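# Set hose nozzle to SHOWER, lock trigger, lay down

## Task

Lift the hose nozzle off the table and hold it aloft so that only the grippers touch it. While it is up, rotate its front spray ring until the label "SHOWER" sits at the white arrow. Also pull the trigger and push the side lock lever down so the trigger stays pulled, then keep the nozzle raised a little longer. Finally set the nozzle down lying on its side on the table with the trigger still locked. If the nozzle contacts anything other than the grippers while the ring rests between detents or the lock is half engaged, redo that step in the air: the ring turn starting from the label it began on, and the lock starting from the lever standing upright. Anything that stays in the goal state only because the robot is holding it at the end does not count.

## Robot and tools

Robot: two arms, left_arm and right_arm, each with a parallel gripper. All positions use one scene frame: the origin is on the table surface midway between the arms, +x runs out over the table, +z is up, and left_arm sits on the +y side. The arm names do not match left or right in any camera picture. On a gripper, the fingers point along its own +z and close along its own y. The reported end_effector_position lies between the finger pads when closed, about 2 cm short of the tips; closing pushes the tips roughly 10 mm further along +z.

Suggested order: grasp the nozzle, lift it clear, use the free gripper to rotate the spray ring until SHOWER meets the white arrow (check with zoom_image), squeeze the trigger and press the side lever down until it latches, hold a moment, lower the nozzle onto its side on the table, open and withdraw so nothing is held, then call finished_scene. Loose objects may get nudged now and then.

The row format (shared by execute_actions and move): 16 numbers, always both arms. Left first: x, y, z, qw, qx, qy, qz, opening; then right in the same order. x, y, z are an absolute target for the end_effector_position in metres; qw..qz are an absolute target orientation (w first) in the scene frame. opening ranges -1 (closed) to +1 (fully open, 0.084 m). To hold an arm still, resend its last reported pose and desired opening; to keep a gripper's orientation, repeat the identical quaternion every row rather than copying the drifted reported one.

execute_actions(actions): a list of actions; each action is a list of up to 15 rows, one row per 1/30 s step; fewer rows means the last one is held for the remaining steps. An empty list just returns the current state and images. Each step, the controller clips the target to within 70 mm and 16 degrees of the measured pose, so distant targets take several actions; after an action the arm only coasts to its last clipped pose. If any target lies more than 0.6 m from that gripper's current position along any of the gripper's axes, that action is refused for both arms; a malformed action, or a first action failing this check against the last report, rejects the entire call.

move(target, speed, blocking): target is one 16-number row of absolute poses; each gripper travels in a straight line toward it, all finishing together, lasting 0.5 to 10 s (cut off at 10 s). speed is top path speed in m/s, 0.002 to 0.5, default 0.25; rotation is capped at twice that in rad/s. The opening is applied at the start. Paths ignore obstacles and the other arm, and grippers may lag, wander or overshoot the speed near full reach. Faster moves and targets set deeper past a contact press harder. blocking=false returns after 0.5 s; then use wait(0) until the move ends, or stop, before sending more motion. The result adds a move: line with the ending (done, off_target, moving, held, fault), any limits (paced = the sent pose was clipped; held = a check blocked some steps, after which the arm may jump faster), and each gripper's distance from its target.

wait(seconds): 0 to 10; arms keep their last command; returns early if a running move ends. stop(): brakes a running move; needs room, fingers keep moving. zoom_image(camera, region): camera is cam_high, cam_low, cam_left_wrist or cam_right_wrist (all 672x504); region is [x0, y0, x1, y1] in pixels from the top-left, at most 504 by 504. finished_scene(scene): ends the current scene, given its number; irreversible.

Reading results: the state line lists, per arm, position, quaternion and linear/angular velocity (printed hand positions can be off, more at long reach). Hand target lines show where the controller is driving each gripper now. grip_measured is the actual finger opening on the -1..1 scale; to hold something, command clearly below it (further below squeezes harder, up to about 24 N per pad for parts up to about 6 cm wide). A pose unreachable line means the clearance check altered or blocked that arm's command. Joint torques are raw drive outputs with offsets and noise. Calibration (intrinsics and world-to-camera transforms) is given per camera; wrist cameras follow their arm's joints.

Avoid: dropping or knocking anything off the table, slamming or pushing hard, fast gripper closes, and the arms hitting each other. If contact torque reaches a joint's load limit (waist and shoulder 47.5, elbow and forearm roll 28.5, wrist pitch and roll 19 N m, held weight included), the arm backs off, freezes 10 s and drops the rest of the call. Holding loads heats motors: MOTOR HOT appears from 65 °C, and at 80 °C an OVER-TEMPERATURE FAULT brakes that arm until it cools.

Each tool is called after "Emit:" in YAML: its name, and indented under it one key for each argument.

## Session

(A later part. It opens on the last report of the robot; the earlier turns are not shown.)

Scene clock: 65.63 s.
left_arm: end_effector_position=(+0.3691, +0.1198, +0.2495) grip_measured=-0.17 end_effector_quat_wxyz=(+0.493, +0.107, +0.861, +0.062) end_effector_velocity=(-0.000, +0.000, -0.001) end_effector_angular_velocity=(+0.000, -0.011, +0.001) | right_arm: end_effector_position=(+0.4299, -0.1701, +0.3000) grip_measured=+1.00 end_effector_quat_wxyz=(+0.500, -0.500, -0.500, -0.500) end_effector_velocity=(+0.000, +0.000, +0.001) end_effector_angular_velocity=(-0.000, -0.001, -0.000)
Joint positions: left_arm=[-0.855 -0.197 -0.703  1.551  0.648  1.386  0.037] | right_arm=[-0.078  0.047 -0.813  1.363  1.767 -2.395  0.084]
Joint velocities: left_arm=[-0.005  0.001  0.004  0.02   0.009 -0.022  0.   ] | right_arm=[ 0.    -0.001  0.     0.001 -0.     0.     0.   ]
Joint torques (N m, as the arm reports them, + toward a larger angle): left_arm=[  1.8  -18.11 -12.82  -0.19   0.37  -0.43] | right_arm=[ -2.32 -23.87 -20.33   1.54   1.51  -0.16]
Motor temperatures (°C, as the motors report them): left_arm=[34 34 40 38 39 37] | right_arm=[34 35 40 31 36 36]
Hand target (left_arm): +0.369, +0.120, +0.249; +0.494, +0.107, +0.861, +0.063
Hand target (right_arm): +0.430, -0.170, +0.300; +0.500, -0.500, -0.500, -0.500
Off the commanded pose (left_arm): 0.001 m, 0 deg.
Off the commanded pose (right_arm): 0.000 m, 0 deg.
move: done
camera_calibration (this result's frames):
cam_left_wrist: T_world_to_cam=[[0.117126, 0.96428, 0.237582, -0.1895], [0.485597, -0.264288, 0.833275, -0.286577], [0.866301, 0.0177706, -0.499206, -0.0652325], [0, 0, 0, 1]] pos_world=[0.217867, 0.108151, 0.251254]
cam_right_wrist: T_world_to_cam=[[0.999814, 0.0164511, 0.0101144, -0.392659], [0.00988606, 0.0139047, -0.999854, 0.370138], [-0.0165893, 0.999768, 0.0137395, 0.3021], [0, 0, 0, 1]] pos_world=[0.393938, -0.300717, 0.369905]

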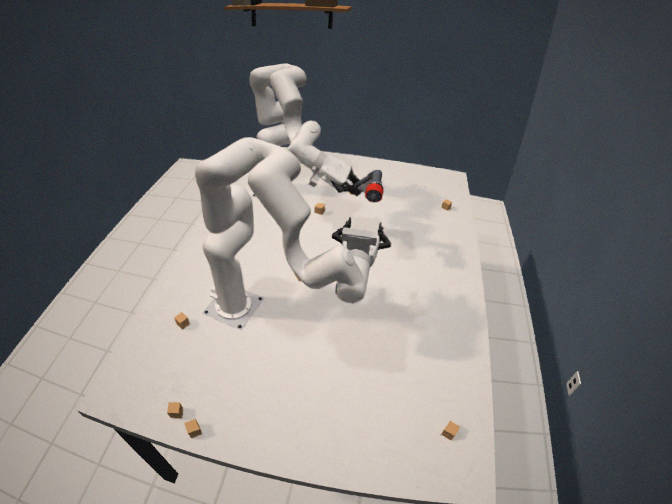

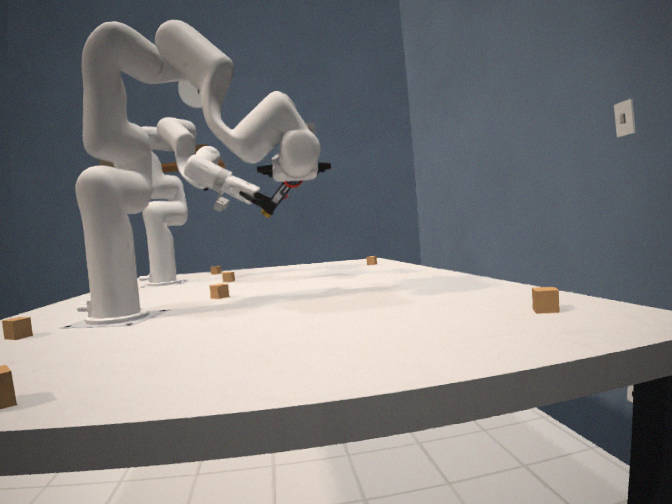

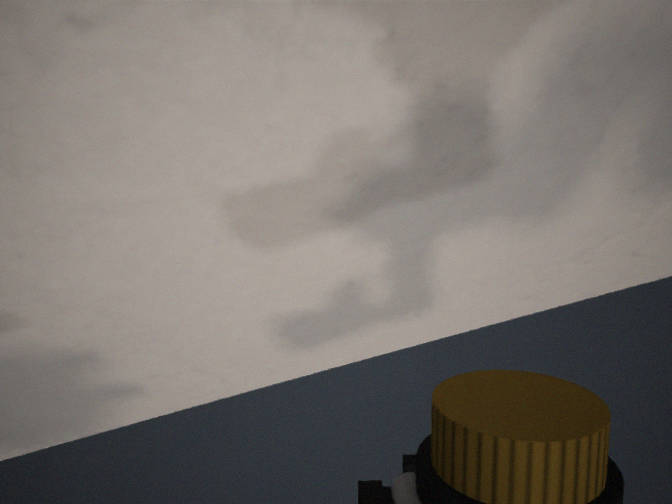

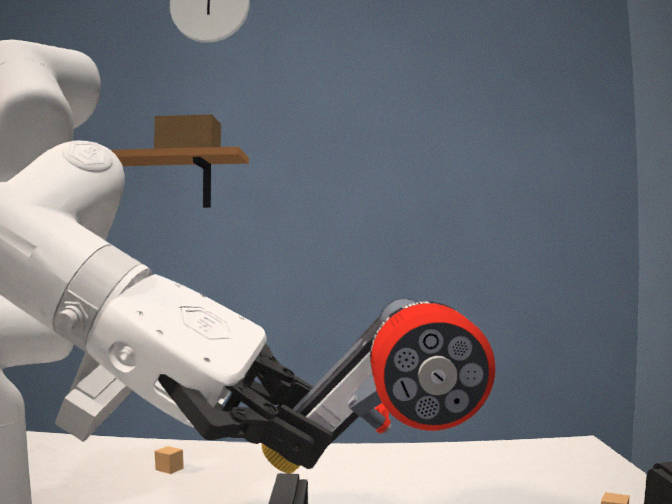

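Emit:
move:
  target: [0.37,0.12,0.25,0.496,0.106,0.86,0.062,-1,0.436,-0.06,0.318,0.5,-0.5,-0.5,-0.5,1]
  speed: 0.12

Emit:
move:
  target: [0.37,0.12,0.25,0.496,0.106,0.86,0.062,-1,0.436,-0.009,0.318,0.5,-0.5,-0.5,-0.5,1]
  speed: 0.05

Emit:
execute_actions:
  actions:
    - [[0.37,0.12,0.25,0.496,0.106,0.86,0.062,-1,0.436,-0.009,0.318,0.5,-0.5,-0.5,-0.5,0.5]]
    - [[0.37,0.12,0.25,0.496,0.106,0.86,0.062,-1,0.436,-0.009,0.318,0.5,-0.5,-0.5,-0.5,0.3]]
    - [[0.37,0.12,0.25,0.496,0.106,0.86,0.062,-1,0.436,-0.009,0.318,0.5,-0.5,-0.5,-0.5,-0.3]]

Scene clock: 68.50 s.
left_arm: end_effector_position=(+0.3700, +0.1200, +0.2500) grip_measured=-0.17 end_effector_quat_wxyz=(+0.496, +0.106, +0.860, +0.062) end_effector_velocity=(+0.000, +0.001, -0.000) end_effector_angular_velocity=(+0.000, -0.000, +0.001) | right_arm: end_effector_position=(+0.4356, -0.0604, +0.3180) grip_measured=+1.00 end_effector_quat_wxyz=(+0.500, -0.500, -0.500, -0.500) end_effector_velocity=(+0.000, +0.002, +0.000) end_effector_angular_velocity=(+0.000, +0.000, -0.000)
Joint positions: left_arm=[-0.854 -0.196 -0.704  1.56   0.65   1.377  0.037] | right_arm=[ 0.231 -0.02  -0.784  1.588  1.553 -2.338  0.084]
Joint velocities: left_arm=[ 0.002  0.     0.     0.    -0.    -0.    -0.   ] | right_arm=[ 0.006  0.002 -0.002  0.004 -0.004  0.    -0.   ]
Joint torques (N m, as the arm reports them, + toward a larger angle): left_arm=[  1.81 -18.1  -12.91  -0.26   0.55  -0.53] | right_arm=[ -2.32 -23.53 -21.28   1.2    1.42  -0.37]
Motor temperatures (°C, as the motors report them): left_arm=[34 34 40 38 39 37] | right_arm=[34 35 40 31 36 36]
Hand target (left_arm): +0.370, +0.120, +0.250; +0.496, +0.106, +0.860, +0.062
Hand target (right_arm): +0.436, -0.060, +0.318; +0.500, -0.500, -0.500, -0.500
Off the commanded pose (left_arm): 0.000 m, 0 deg.
Off the commanded pose (right_arm): 0.001 m, 0 deg.
move: done
camera_calibration (this result's frames):
cam_left_wrist: T_world_to_cam=[[0.114881, 0.964941, 0.235991, -0.1888], [0.481547, -0.26188, 0.83638, -0.286899], [0.868858, 0.0175571, -0.494749, -0.0678425], [0, 0, 0, 1]] pos_world=[0.21879, 0.108239, 0.250946]
cam_right_wrist: T_world_to_cam=[[0.999818, 0.0162344, 0.0100284, -0.400325], [0.0097979, 0.0142134, -0.999851, 0.386604], [-0.0163745, 0.999767, 0.0140517, 0.192106], [0, 0, 0, 1]] pos_world=[0.399609, -0.191057, 0.387862]

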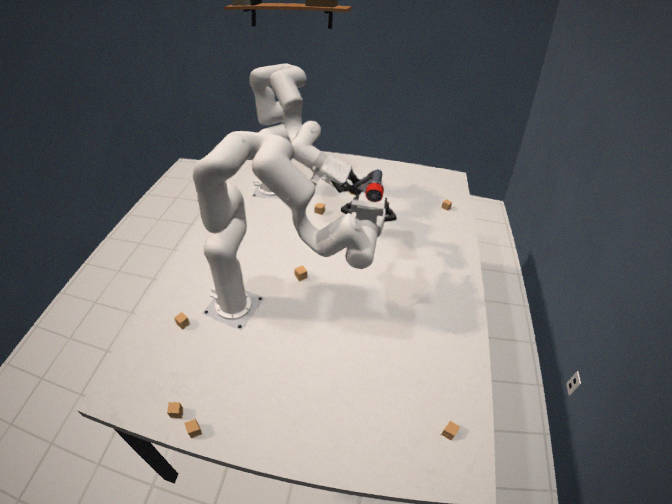

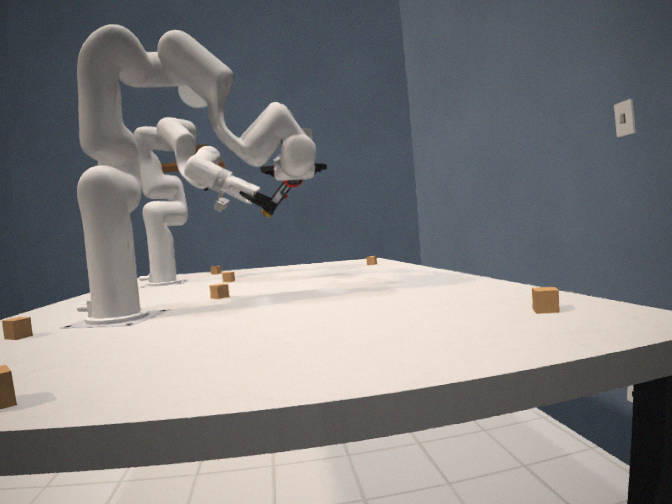

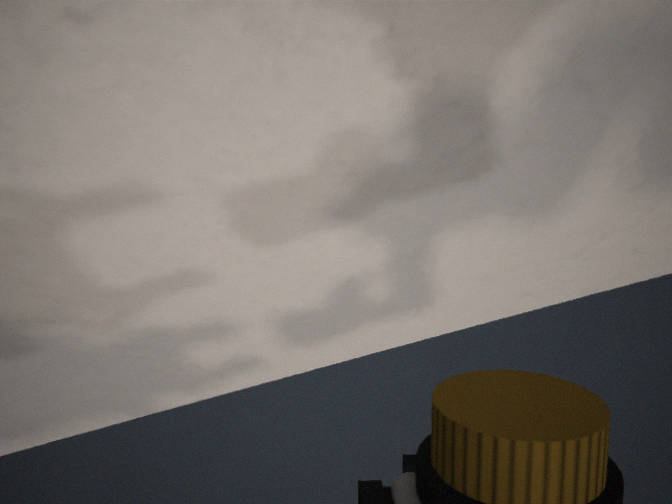

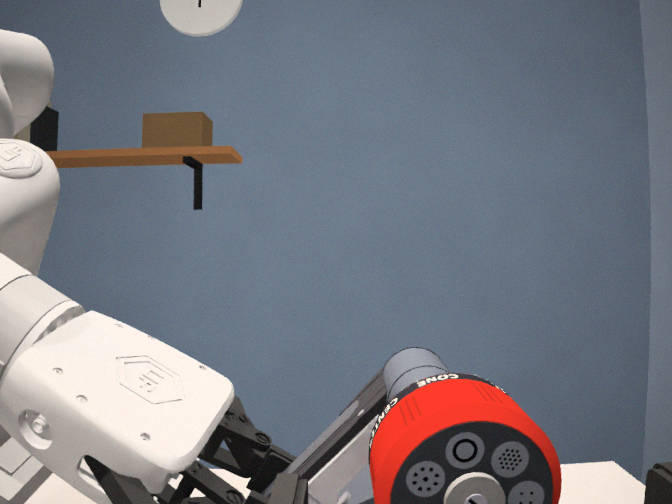

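Scene clock: 69.93 s.
left_arm: end_effector_position=(+0.3700, +0.1200, +0.2500) grip_measured=-0.17 end_effector_quat_wxyz=(+0.496, +0.106, +0.860, +0.062) end_effector_velocity=(+0.000, +0.000, +0.000) end_effector_angular_velocity=(-0.000, -0.000, +0.000) | right_arm: end_effector_position=(+0.4358, -0.0093, +0.3181) grip_measured=+1.00 end_effector_quat_wxyz=(+0.500, -0.500, -0.500, -0.500) end_effector_velocity=(+0.000, +0.002, +0.000) end_effector_angular_velocity=(-0.000, -0.001, -0.001)
Joint positions: left_arm=[-0.854 -0.196 -0.704  1.56   0.65   1.376  0.037] | right_arm=[ 0.376 -0.003 -0.805  1.689  1.449 -2.341  0.084]
Joint velocities: left_arm=[ 0. -0. -0.  0. -0. -0.  0.] | right_arm=[ 0.006  0.002 -0.003  0.004 -0.005 -0.     0.   ]
Joint torques (N m, as the arm reports them, + toward a larger angle): left_arm=[  1.83 -18.11 -12.81  -0.25   0.66  -0.56] | right_arm=[ -2.54 -24.2  -21.73   1.14   1.43  -0.07]
Motor temperatures (°C, as the motors report them): left_arm=[34 34 40 38 39 37] | right_arm=[34 35 40 31 36 36]
Hand target (left_arm): +0.370, +0.120, +0.250; +0.496, +0.106, +0.860, +0.062
Hand target (right_arm): +0.436, -0.009, +0.318; +0.500, -0.500, -0.500, -0.500
Off the commanded pose (left_arm): 0.000 m, 0 deg.
Off the commanded pose (right_arm): 0.000 m, 0 deg.
move: done
camera_calibration (this result's frames):
cam_left_wrist: T_world_to_cam=[[0.114884, 0.964946, 0.235966, -0.188796], [0.481521, -0.26186, 0.836401, -0.286905], [0.868872, 0.017533, -0.494726, -0.0678511], [0, 0, 0, 1]] pos_world=[0.218794, 0.108239, 0.250949]
cam_right_wrist: T_world_to_cam=[[0.999815, 0.0163855, 0.0100359, -0.401393], [0.00980694, 0.0139913, -0.999854, 0.385916], [-0.0165236, 0.999768, 0.013828, 0.141185], [0, 0, 0, 1]] pos_world=[0.399867, -0.139975, 0.387936]

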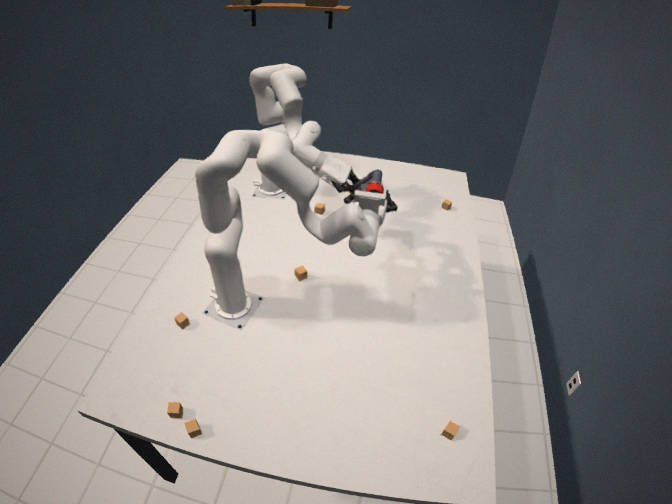

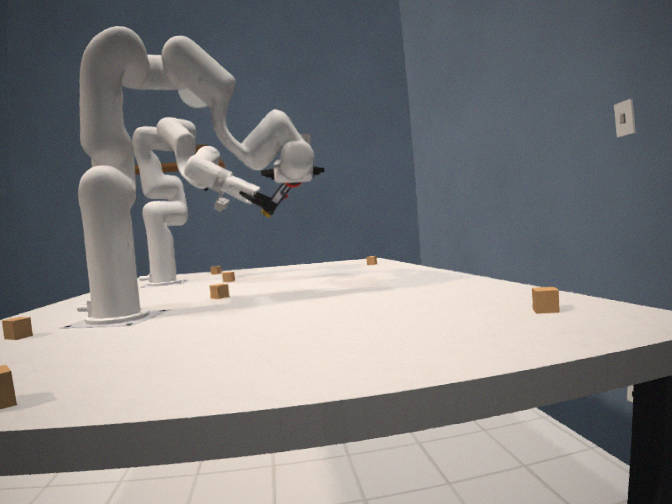

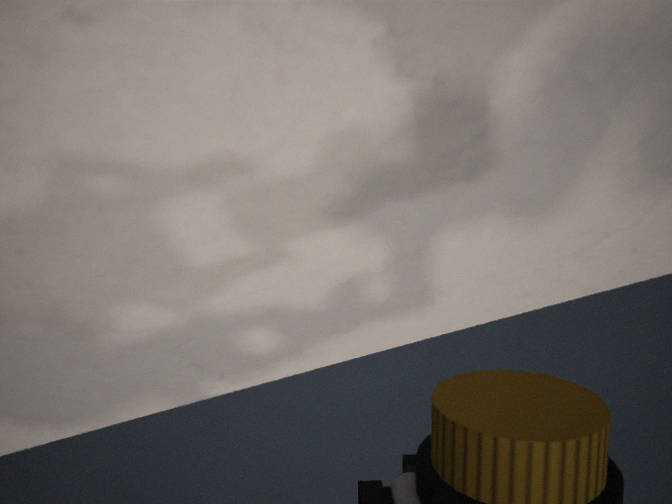

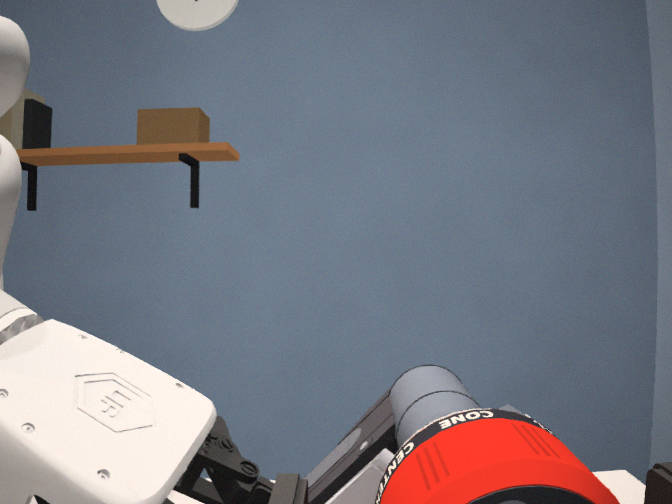

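Scene clock: 71.43 s.
left_arm: end_effector_position=(+0.3699, +0.1202, +0.2496) grip_measured=-0.17 end_effector_quat_wxyz=(+0.496, +0.106, +0.860, +0.062) end_effector_velocity=(+0.000, +0.000, +0.000) end_effector_angular_velocity=(-0.000, -0.000, +0.001) | right_arm: end_effector_position=(+0.4362, -0.0091, +0.3182) grip_measured=+0.32 end_effector_quat_wxyz=(+0.500, -0.500, -0.500, -0.500) end_effector_velocity=(-0.000, +0.000, -0.000) end_effector_angular_velocity=(-0.000, +0.000, +0.001)
Joint positions: left_arm=[-0.854 -0.195 -0.703  1.56   0.65   1.377  0.037] | right_arm=[ 0.376 -0.002 -0.806  1.689  1.448 -2.341  0.058]
Joint velocities: left_arm=[ 0.001 -0.    -0.     0.     0.    -0.     0.   ] | right_arm=[ 0.    -0.     0.001 -0.     0.     0.     0.   ]
Joint torques (N m, as the arm reports them, + toward a larger angle): left_arm=[  1.06 -19.27 -15.59   0.12   0.11  -0.47] | right_arm=[  2.34 -22.82 -18.11  -1.06   3.07  -0.19]
Motor temperatures (°C, as the motors report them): left_arm=[34 34 41 38 39 37] | right_arm=[34 35 40 31 36 36]
Hand target (left_arm): +0.370, +0.120, +0.250; +0.496, +0.106, +0.860, +0.062
Hand target (right_arm): +0.436, -0.009, +0.318; +0.500, -0.500, -0.500, -0.500
Off the commanded pose (left_arm): 0.000 m, 0 deg.
Off the commanded pose (right_arm): 0.000 m, 0 deg.
camera_calibration (this result's frames):
cam_left_wrist: T_world_to_cam=[[0.114719, 0.964847, 0.236451, -0.18896], [0.482032, -0.262189, 0.836004, -0.286536], [0.868611, 0.0180713, -0.495165, -0.0678284], [0, 0, 0, 1]] pos_world=[0.218713, 0.108417, 0.250639]
cam_right_wrist: T_world_to_cam=[[0.999819, 0.0158835, 0.0104625, -0.401921], [0.010242, 0.0139044, -0.999851, 0.385844], [-0.0160266, 0.999777, 0.0137392, 0.140831], [0, 0, 0, 1]] pos_world=[0.400154, -0.139781, 0.388057]

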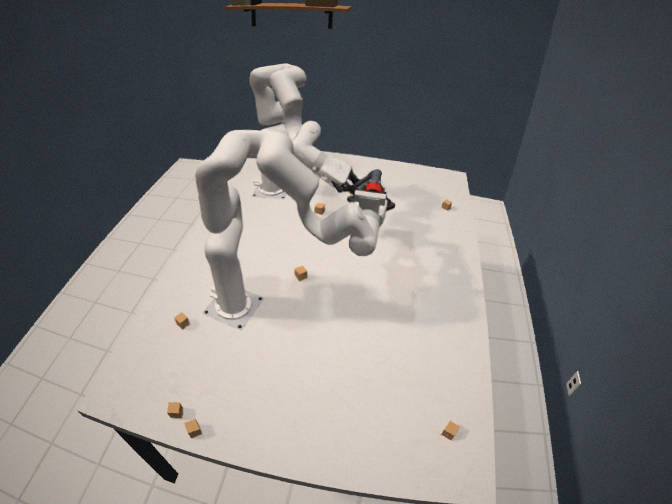

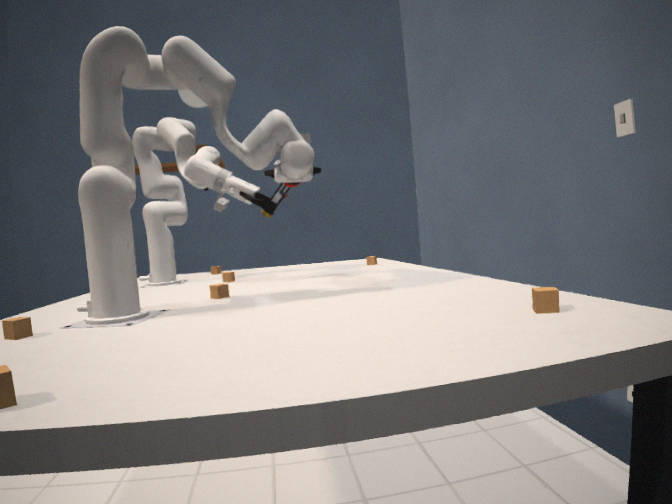

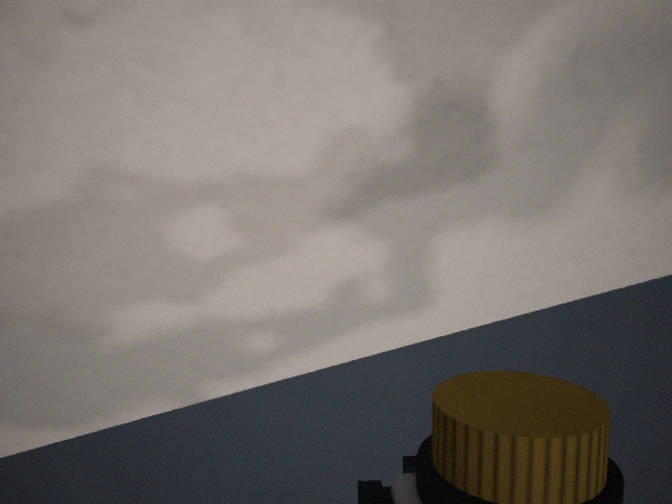

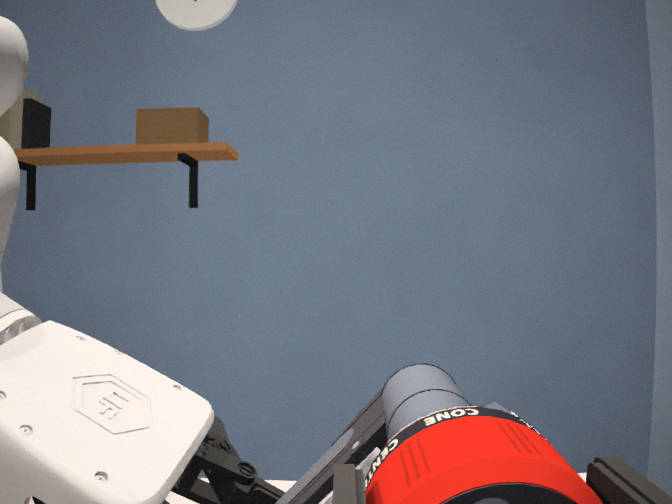

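Emit:
move:
  target: [0.37,0.12,0.25,0.496,0.106,0.86,0.062,-1,0.437,-0.011,0.318,-0.376,0.376,-0.599,-0.599,-0.5]
  speed: 0.25

Emit:
move:
  target: [0.37,0.12,0.25,0.496,0.106,0.86,0.062,-1,0.437,-0.011,0.318,-0.376,0.376,-0.599,-0.599,1]

Emit:
move:
  target: [0.37,0.12,0.25,0.496,0.106,0.86,0.062,-1,0.437,-0.17,0.33,-0.376,0.376,-0.599,-0.599,1]
  speed: 0.15

Scene clock: 78.43 s.
left_arm: end_effector_position=(+0.3702, +0.1198, +0.2506) grip_measured=-0.18 end_effector_quat_wxyz=(+0.496, +0.106, +0.860, +0.062) end_effector_velocity=(+0.000, -0.000, +0.001) end_effector_angular_velocity=(-0.000, -0.001, +0.000) | right_arm: end_effector_position=(+0.4370, -0.0110, +0.3178) grip_measured=+0.32 end_effector_quat_wxyz=(+0.375, -0.376, +0.599, +0.599) end_effector_velocity=(+0.000, -0.000, +0.001) end_effector_angular_velocity=(+0.002, -0.014, -0.001)
Joint positions: left_arm=[-0.854 -0.196 -0.704  1.56   0.65   1.376  0.036] | right_arm=[ 0.371 -0.    -0.808  1.685  1.452 -5.031  0.058]
Joint velocities: left_arm=[-0.     0.001 -0.002 -0.     0.001  0.    -0.   ] | right_arm=[-0.001  0.    -0.001  0.001  0.002 -0.013 -0.   ]
Joint torques (N m, as the arm reports them, + toward a larger angle): left_arm=[ 3.97 -9.61 -3.71 -1.37  2.06  0.37] | right_arm=[-10.29 -32.41 -32.15   6.02   1.12  -0.45]
Motor temperatures (°C, as the motors report them): left_arm=[34 34 41 38 39 37] | right_arm=[34 35 40 31 36 36]
Hand target (left_arm): +0.370, +0.120, +0.250; +0.496, +0.106, +0.860, +0.062
Hand target (right_arm): +0.437, -0.011, +0.318; +0.376, -0.376, +0.599, +0.599
Off the commanded pose (left_arm): 0.001 m, 0 deg.
Off the commanded pose (right_arm): 0.000 m, 0 deg.
move: done
camera_calibration (this result's frames):
cam_left_wrist: T_world_to_cam=[[0.114641, 0.965131, 0.23533, -0.188544], [0.480839, -0.261203, 0.836999, -0.287496], [0.869282, 0.0172013, -0.494017, -0.0680388], [0, 0, 0, 1]] pos_world=[0.218999, 0.108045, 0.251392]
cam_right_wrist: T_world_to_cam=[[-0.904116, 0.0166415, 0.426964, 0.296976], [0.427194, 0.0141954, 0.904049, -0.401754], [0.00898382, 0.999761, -0.0199434, 0.142481], [0, 0, 0, 1]] pos_world=[0.438848, -0.141686, 0.239249]

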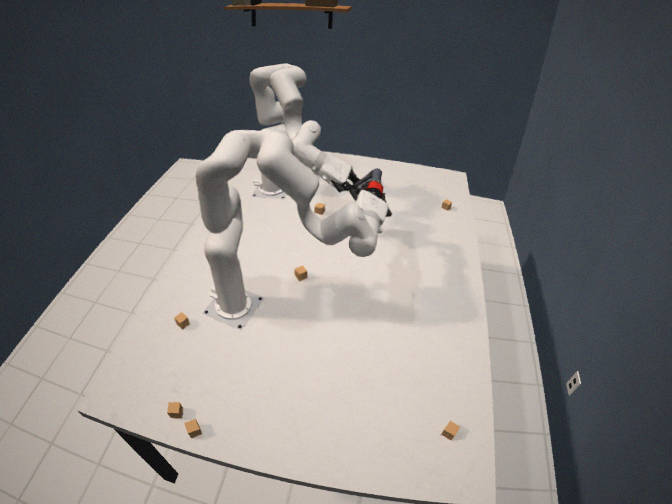

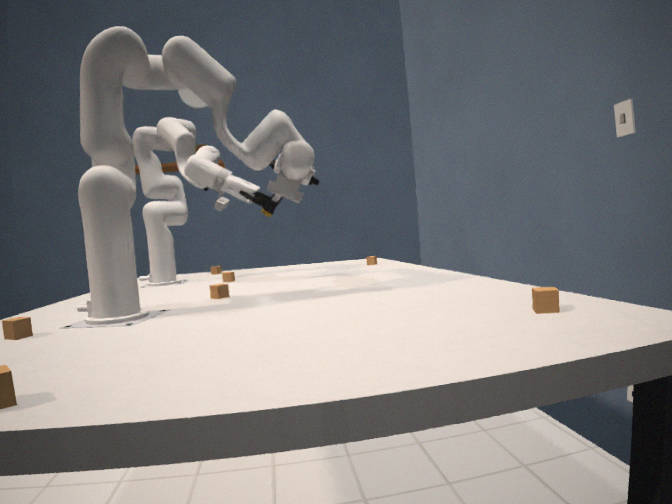

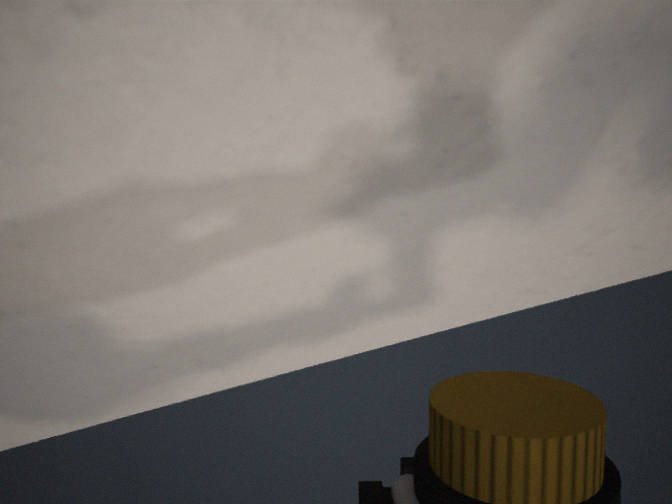

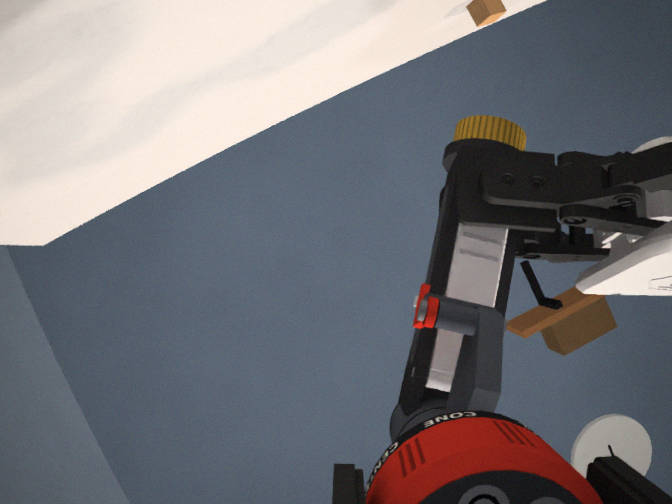

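Scene clock: 79.13 s.
left_arm: end_effector_position=(+0.3700, +0.1201, +0.2497) grip_measured=-0.17 end_effector_quat_wxyz=(+0.496, +0.106, +0.860, +0.062) end_effector_velocity=(+0.001, -0.001, +0.002) end_effector_angular_velocity=(-0.003, -0.003, -0.001) | right_arm: end_effector_position=(+0.4371, -0.0111, +0.3182) grip_measured=+1.00 end_effector_quat_wxyz=(+0.376, -0.376, +0.599, +0.599) end_effector_velocity=(-0.001, +0.000, -0.001) end_effector_angular_velocity=(-0.001, +0.002, +0.002)
Joint positions: left_arm=[-0.854 -0.195 -0.703  1.56   0.65   1.377  0.037] | right_arm=[ 0.37  -0.    -0.808  1.685  1.452 -5.032  0.084]
Joint velocities: left_arm=[-0.    -0.001 -0.003  0.001 -0.001 -0.001  0.   ] | right_arm=[ 0.001  0.001  0.002 -0.001  0.    -0.     0.   ]
Joint torques (N m, as the arm reports them, + toward a larger angle): left_arm=[  1.58 -17.9  -12.84  -0.14   0.59  -0.55] | right_arm=[ -2.24 -24.16 -21.94   0.97   1.35  -0.22]
Motor temperatures (°C, as the motors report them): left_arm=[34 34 41 38 39 37] | right_arm=[34 35 40 31 36 36]
Hand target (left_arm): +0.370, +0.120, +0.250; +0.496, +0.106, +0.860, +0.062
Hand target (right_arm): +0.437, -0.011, +0.318; +0.376, -0.376, +0.599, +0.599
Off the commanded pose (left_arm): 0.000 m, 0 deg.
Off the commanded pose (right_arm): 0.000 m, 0 deg.
move: done
camera_calibration (this result's frames):
cam_left_wrist: T_world_to_cam=[[0.114838, 0.964868, 0.236308, -0.18891], [0.481865, -0.262127, 0.83612, -0.286654], [0.868688, 0.0178502, -0.495038, -0.0678335], [0, 0, 0, 1]] pos_world=[0.218749, 0.108345, 0.250738]
cam_right_wrist: T_world_to_cam=[[-0.904892, 0.0166708, 0.425314, 0.297816], [0.425539, 0.0135963, 0.904838, -0.401686], [0.00930165, 0.999769, -0.0193972, 0.142258], [0, 0, 0, 1]] pos_world=[0.439101, -0.141729, 0.239555]

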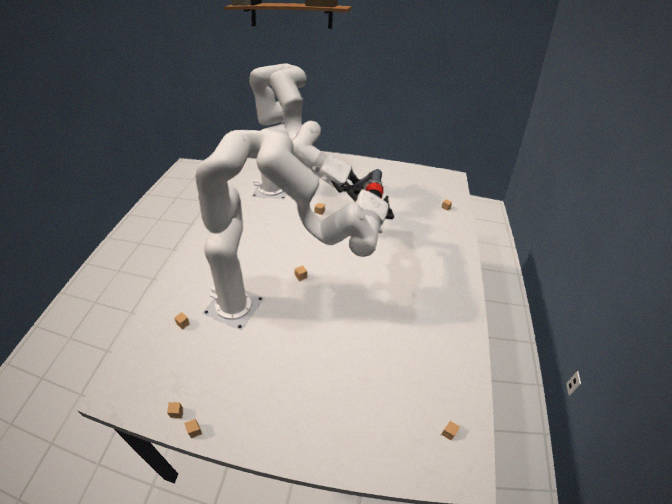

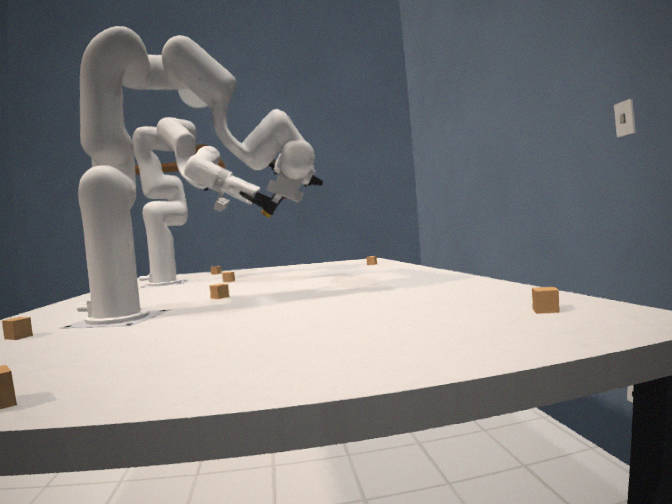

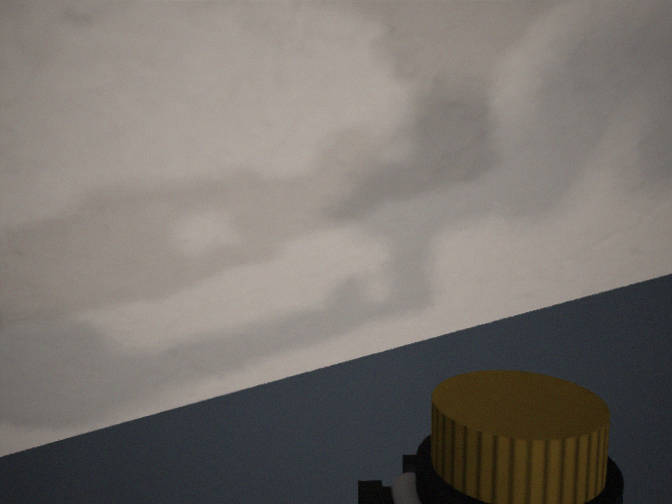

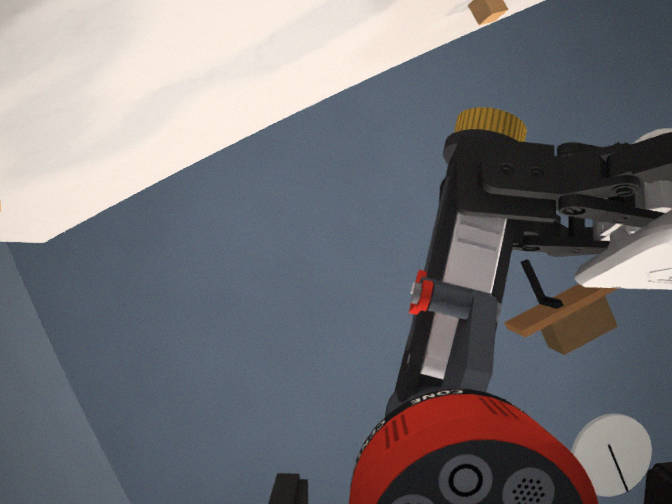

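Scene clock: 80.73 s.
left_arm: end_effector_position=(+0.3700, +0.1200, +0.2500) grip_measured=-0.17 end_effector_quat_wxyz=(+0.496, +0.106, +0.860, +0.062) end_effector_velocity=(+0.001, +0.001, -0.000) end_effector_angular_velocity=(+0.001, -0.000, +0.003) | right_arm: end_effector_position=(+0.4374, -0.1695, +0.3298) grip_measured=+1.00 end_effector_quat_wxyz=(+0.376, -0.376, +0.599, +0.599) end_effector_velocity=(+0.000, -0.003, +0.000) end_effector_angular_velocity=(-0.000, -0.001, +0.000)
Joint positions: left_arm=[-0.854 -0.196 -0.704  1.56   0.65   1.376  0.037] | right_arm=[-0.074  0.008 -0.852  1.381  1.779 -5.009  0.084]
Joint velocities: left_arm=[ 0.002 -0.     0.     0.     0.001 -0.    -0.   ] | right_arm=[-0.007  0.002 -0.004 -0.005  0.005 -0.001  0.   ]
Joint torques (N m, as the arm reports them, + toward a larger angle): left_arm=[  1.67 -18.02 -12.73  -0.21   0.47  -0.41] | right_arm=[ -2.59 -23.56 -21.18   1.18   1.62  -0.13]
Motor temperatures (°C, as the motors report them): left_arm=[34 34 41 38 39 37] | right_arm=[34 35 40 31 36 36]
Hand target (left_arm): +0.370, +0.120, +0.250; +0.496, +0.106, +0.860, +0.062
Hand target (right_arm): +0.438, -0.170, +0.330; +0.376, -0.376, +0.599, +0.599
Off the commanded pose (left_arm): 0.000 m, 0 deg.
Off the commanded pose (right_arm): 0.001 m, 0 deg.
move: done
camera_calibration (this result's frames):
cam_left_wrist: T_world_to_cam=[[0.114884, 0.964946, 0.235968, -0.188797], [0.48152, -0.261862, 0.836401, -0.286903], [0.868873, 0.0175342, -0.494725, -0.0678514], [0, 0, 0, 1]] pos_world=[0.218794, 0.10824, 0.250949]
cam_right_wrist: T_world_to_cam=[[-0.904713, 0.0165265, 0.425701, 0.295559], [0.42593, 0.0144239, 0.904641, -0.410212], [0.00881026, 0.999759, -0.0200886, 0.301271], [0, 0, 0, 1]] pos_world=[0.439464, -0.300166, 0.251327]

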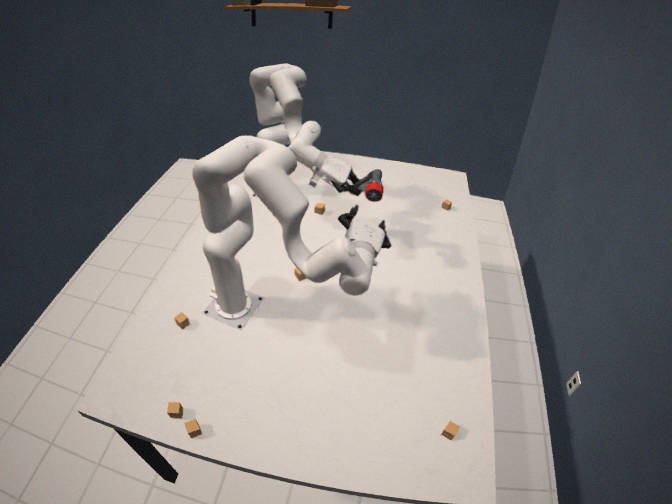

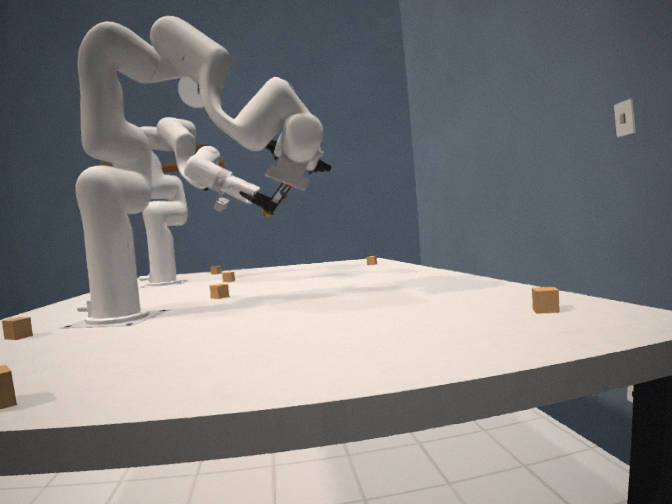

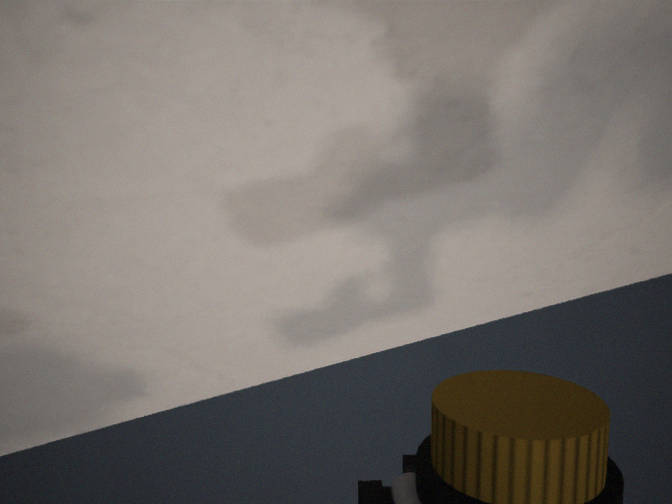

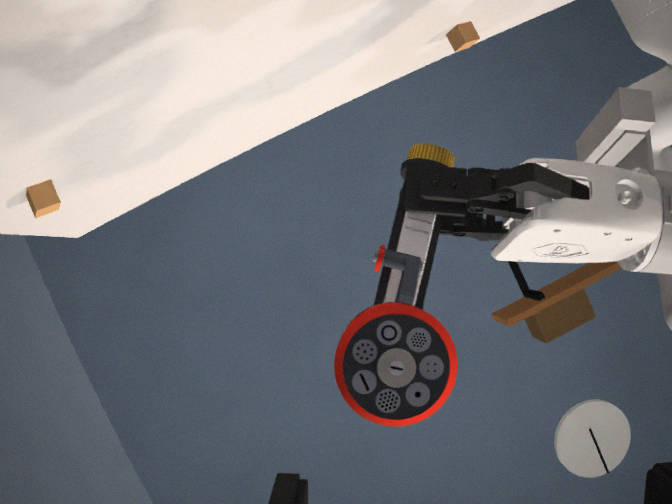

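Emit:
move:
  target: [0.40,0.12,0.1,0.1,0.122,0.987,0.011,-1,0.437,-0.25,0.33,-0.376,0.376,-0.599,-0.599,1]
  speed: 0.2

Emit:
move:
  target: [0.40,0.12,0.042,0.1,0.122,0.987,0.011,-1,0.437,-0.25,0.33,-0.376,0.376,-0.599,-0.599,1]
  speed: 0.04

Emit:
zoom_image:
  camera: "cam_low"
  region: [250, 225, 350, 300]

Scene clock: 84.53 s.
left_arm: end_effector_position=(+0.4011, +0.1199, +0.1010) grip_measured=-0.17 end_effector_quat_wxyz=(+0.103, +0.121, +0.987, +0.010) end_effector_velocity=(+0.000, +0.000, -0.001) end_effector_angular_velocity=(+0.001, +0.013, -0.002) | right_arm: end_effector_position=(+0.4373, -0.2499, +0.3300) grip_measured=+1.00 end_effector_quat_wxyz=(+0.376, -0.376, +0.599, +0.599) end_effector_velocity=(+0.000, -0.000, -0.000) end_effector_angular_velocity=(+0.000, +0.001, -0.000)
Joint positions: left_arm=[-0.672  0.271 -1.042  0.195  0.605  2.645  0.037] | right_arm=[-0.271  0.102 -0.97   1.248  1.929 -5.024  0.084]
Joint velocities: left_arm=[ 0.001  0.008 -0.01  -0.015  0.012  0.016  0.   ] | right_arm=[-0.001  0.001 -0.    -0.001  0.001 -0.     0.   ]
Joint torques (N m, as the arm reports them, + toward a larger angle): left_arm=[  1.89 -26.63 -11.76  -0.57  -2.    -0.36] | right_arm=[ -1.78 -25.48 -20.58   1.66   1.2   -0.16]
Motor temperatures (°C, as the motors report them): left_arm=[34 34 41 38 39 37] | right_arm=[34 35 40 31 36 36]
Hand target (left_arm): +0.401, +0.120, +0.101; +0.102, +0.121, +0.987, +0.010
Hand target (right_arm): +0.437, -0.250, +0.330; +0.376, -0.376, +0.599, +0.599
Off the commanded pose (left_arm): 0.001 m, 0 deg.
Off the commanded pose (right_arm): 0.000 m, 0 deg.
move: done
camera_calibration (this result's frames):
cam_left_wrist: T_world_to_cam=[[0.251946, 0.96551, 0.0656783, -0.194926], [0.944184, -0.26013, 0.20211, -0.298991], [0.212224, 0.0110916, -0.977158, 0.144307], [0, 0, 0, 1]] pos_world=[0.300788, 0.108826, 0.214242]
cam_right_wrist: T_world_to_cam=[[-0.90473, 0.0165143, 0.425665, 0.296683], [0.425891, 0.0140662, 0.904665, -0.409219], [0.00895239, 0.999765, -0.0197594, 0.381481], [0, 0, 0, 1]] pos_world=[0.439286, -0.380534, 0.251457]

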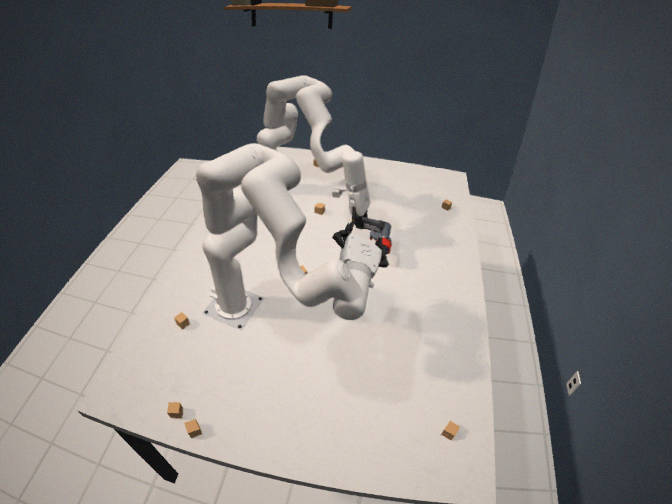

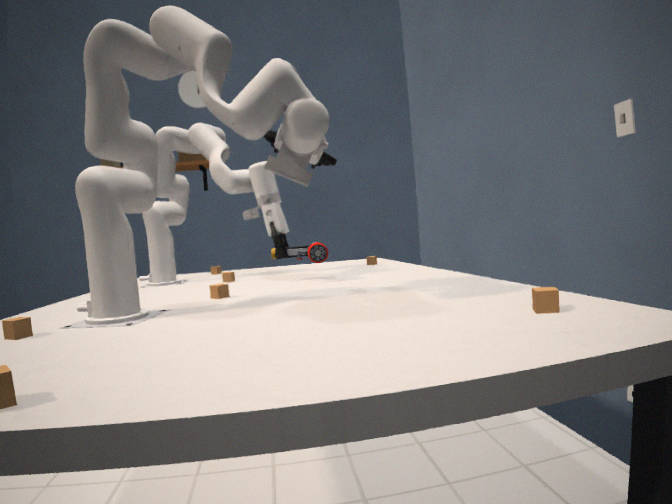

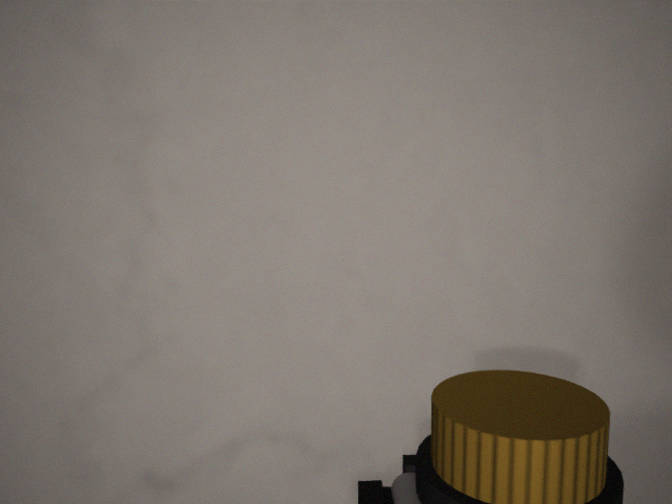

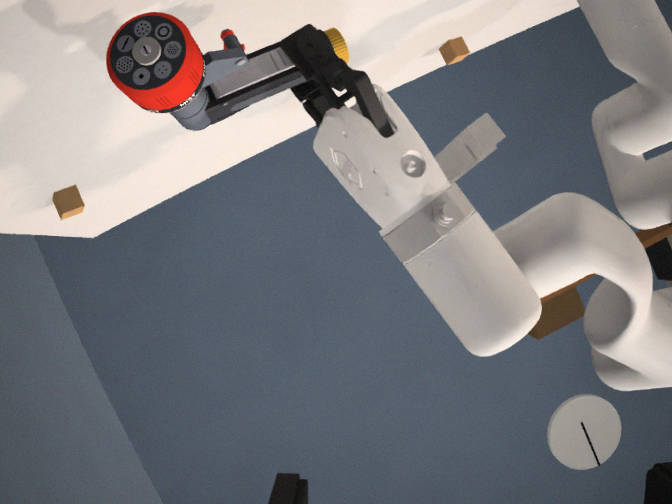

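Scene clock: 86.37 s.
left_arm: end_effector_position=(+0.4002, +0.1198, +0.0424) grip_measured=-0.17 end_effector_quat_wxyz=(+0.100, +0.122, +0.987, +0.011) end_effector_velocity=(+0.001, -0.001, -0.001) end_effector_angular_velocity=(-0.001, -0.002, +0.000) | right_arm: end_effector_position=(+0.4370, -0.2500, +0.3300) grip_measured=+1.00 end_effector_quat_wxyz=(+0.376, -0.376, +0.599, +0.599) end_effector_velocity=(+0.000, -0.000, -0.000) end_effector_angular_velocity=(-0.000, -0.000, +0.000)
Joint positions: left_arm=[-0.664  0.395 -1.025  0.24   0.47   2.6    0.037] | right_arm=[-0.272  0.101 -0.97   1.248  1.93  -5.024  0.084]
Joint velocities: left_arm=[ 0.     0.005 -0.001  0.003 -0.006 -0.003 -0.   ] | right_arm=[ 0.  0. -0. -0. -0. -0.  0.]
Joint torques (N m, as the arm reports them, + toward a larger angle): left_arm=[  1.59 -27.76 -11.01  -0.44  -1.98  -0.35] | right_arm=[ -2.4  -25.55 -20.57   1.57   0.96  -0.19]
Motor temperatures (°C, as the motors report them): left_arm=[34 34 41 38 39 37] | right_arm=[34 35 40 31 36 36]
Hand target (left_arm): +0.400, +0.120, +0.042; +0.100, +0.122, +0.987, +0.011
Hand target (right_arm): +0.437, -0.250, +0.330; +0.376, -0.376, +0.599, +0.599
Off the commanded pose (left_arm): 0.000 m, 0 deg.
Off the commanded pose (right_arm): 0.000 m, 0 deg.
move: done
camera_calibration (this result's frames):
cam_left_wrist: T_world_to_cam=[[0.25314, 0.965148, 0.0663987, -0.191286], [0.94503, -0.261379, 0.196467, -0.286236], [0.206975, 0.0130152, -0.97826, 0.0891569], [0, 0, 0, 1]] pos_world=[0.30047, 0.108642, 0.156156]
cam_right_wrist: T_world_to_cam=[[-0.904779, 0.0164692, 0.425563, 0.296481], [0.425786, 0.0138091, 0.904719, -0.409125], [0.00902333, 0.999769, -0.0195066, 0.381514], [0, 0, 0, 1]] pos_world=[0.439007, -0.380659, 0.251414]

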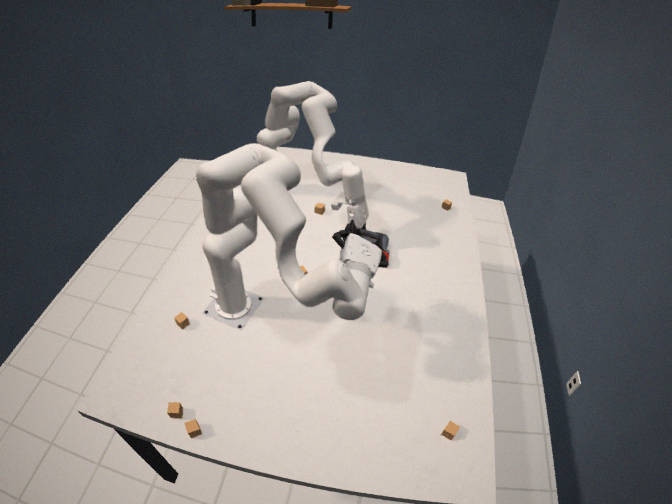

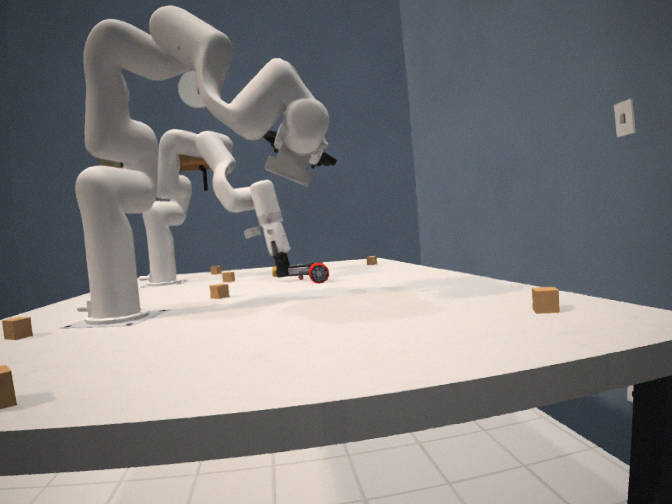

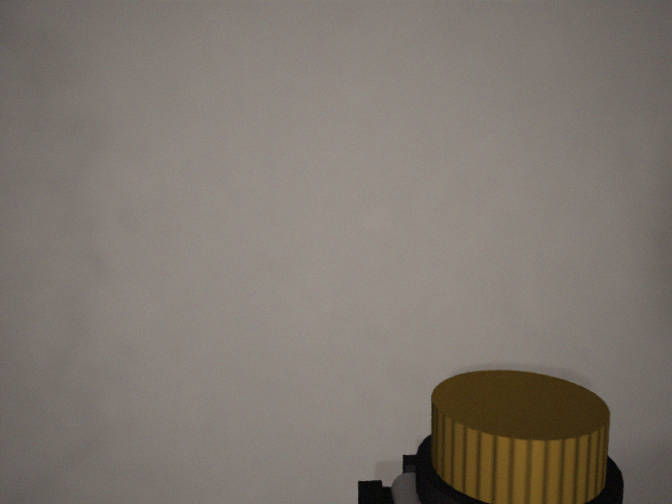

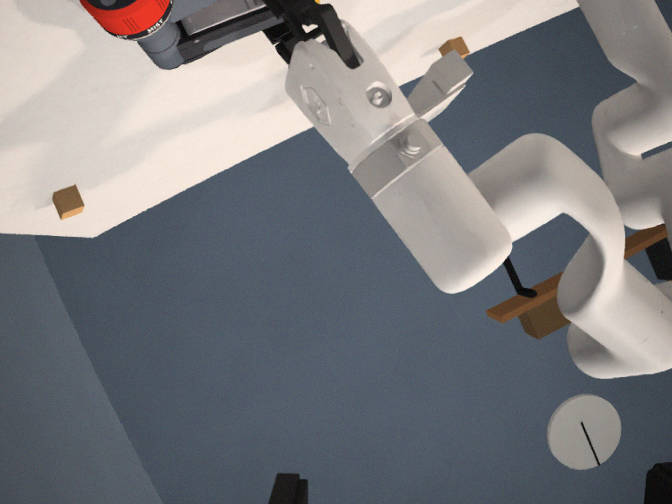

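Region (250, 225, 350, 300) of cam_low's 672x504 image, scaled by 5.040, with more detail than that image has; it fills the top 378 rows of this view, and the rest is white.

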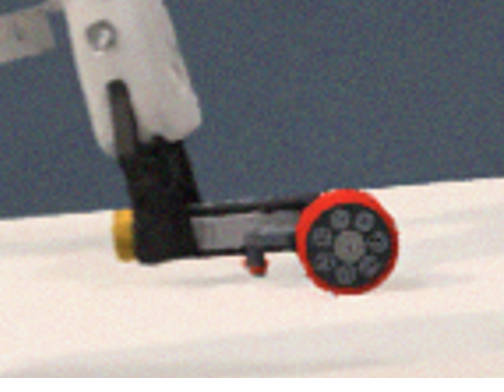

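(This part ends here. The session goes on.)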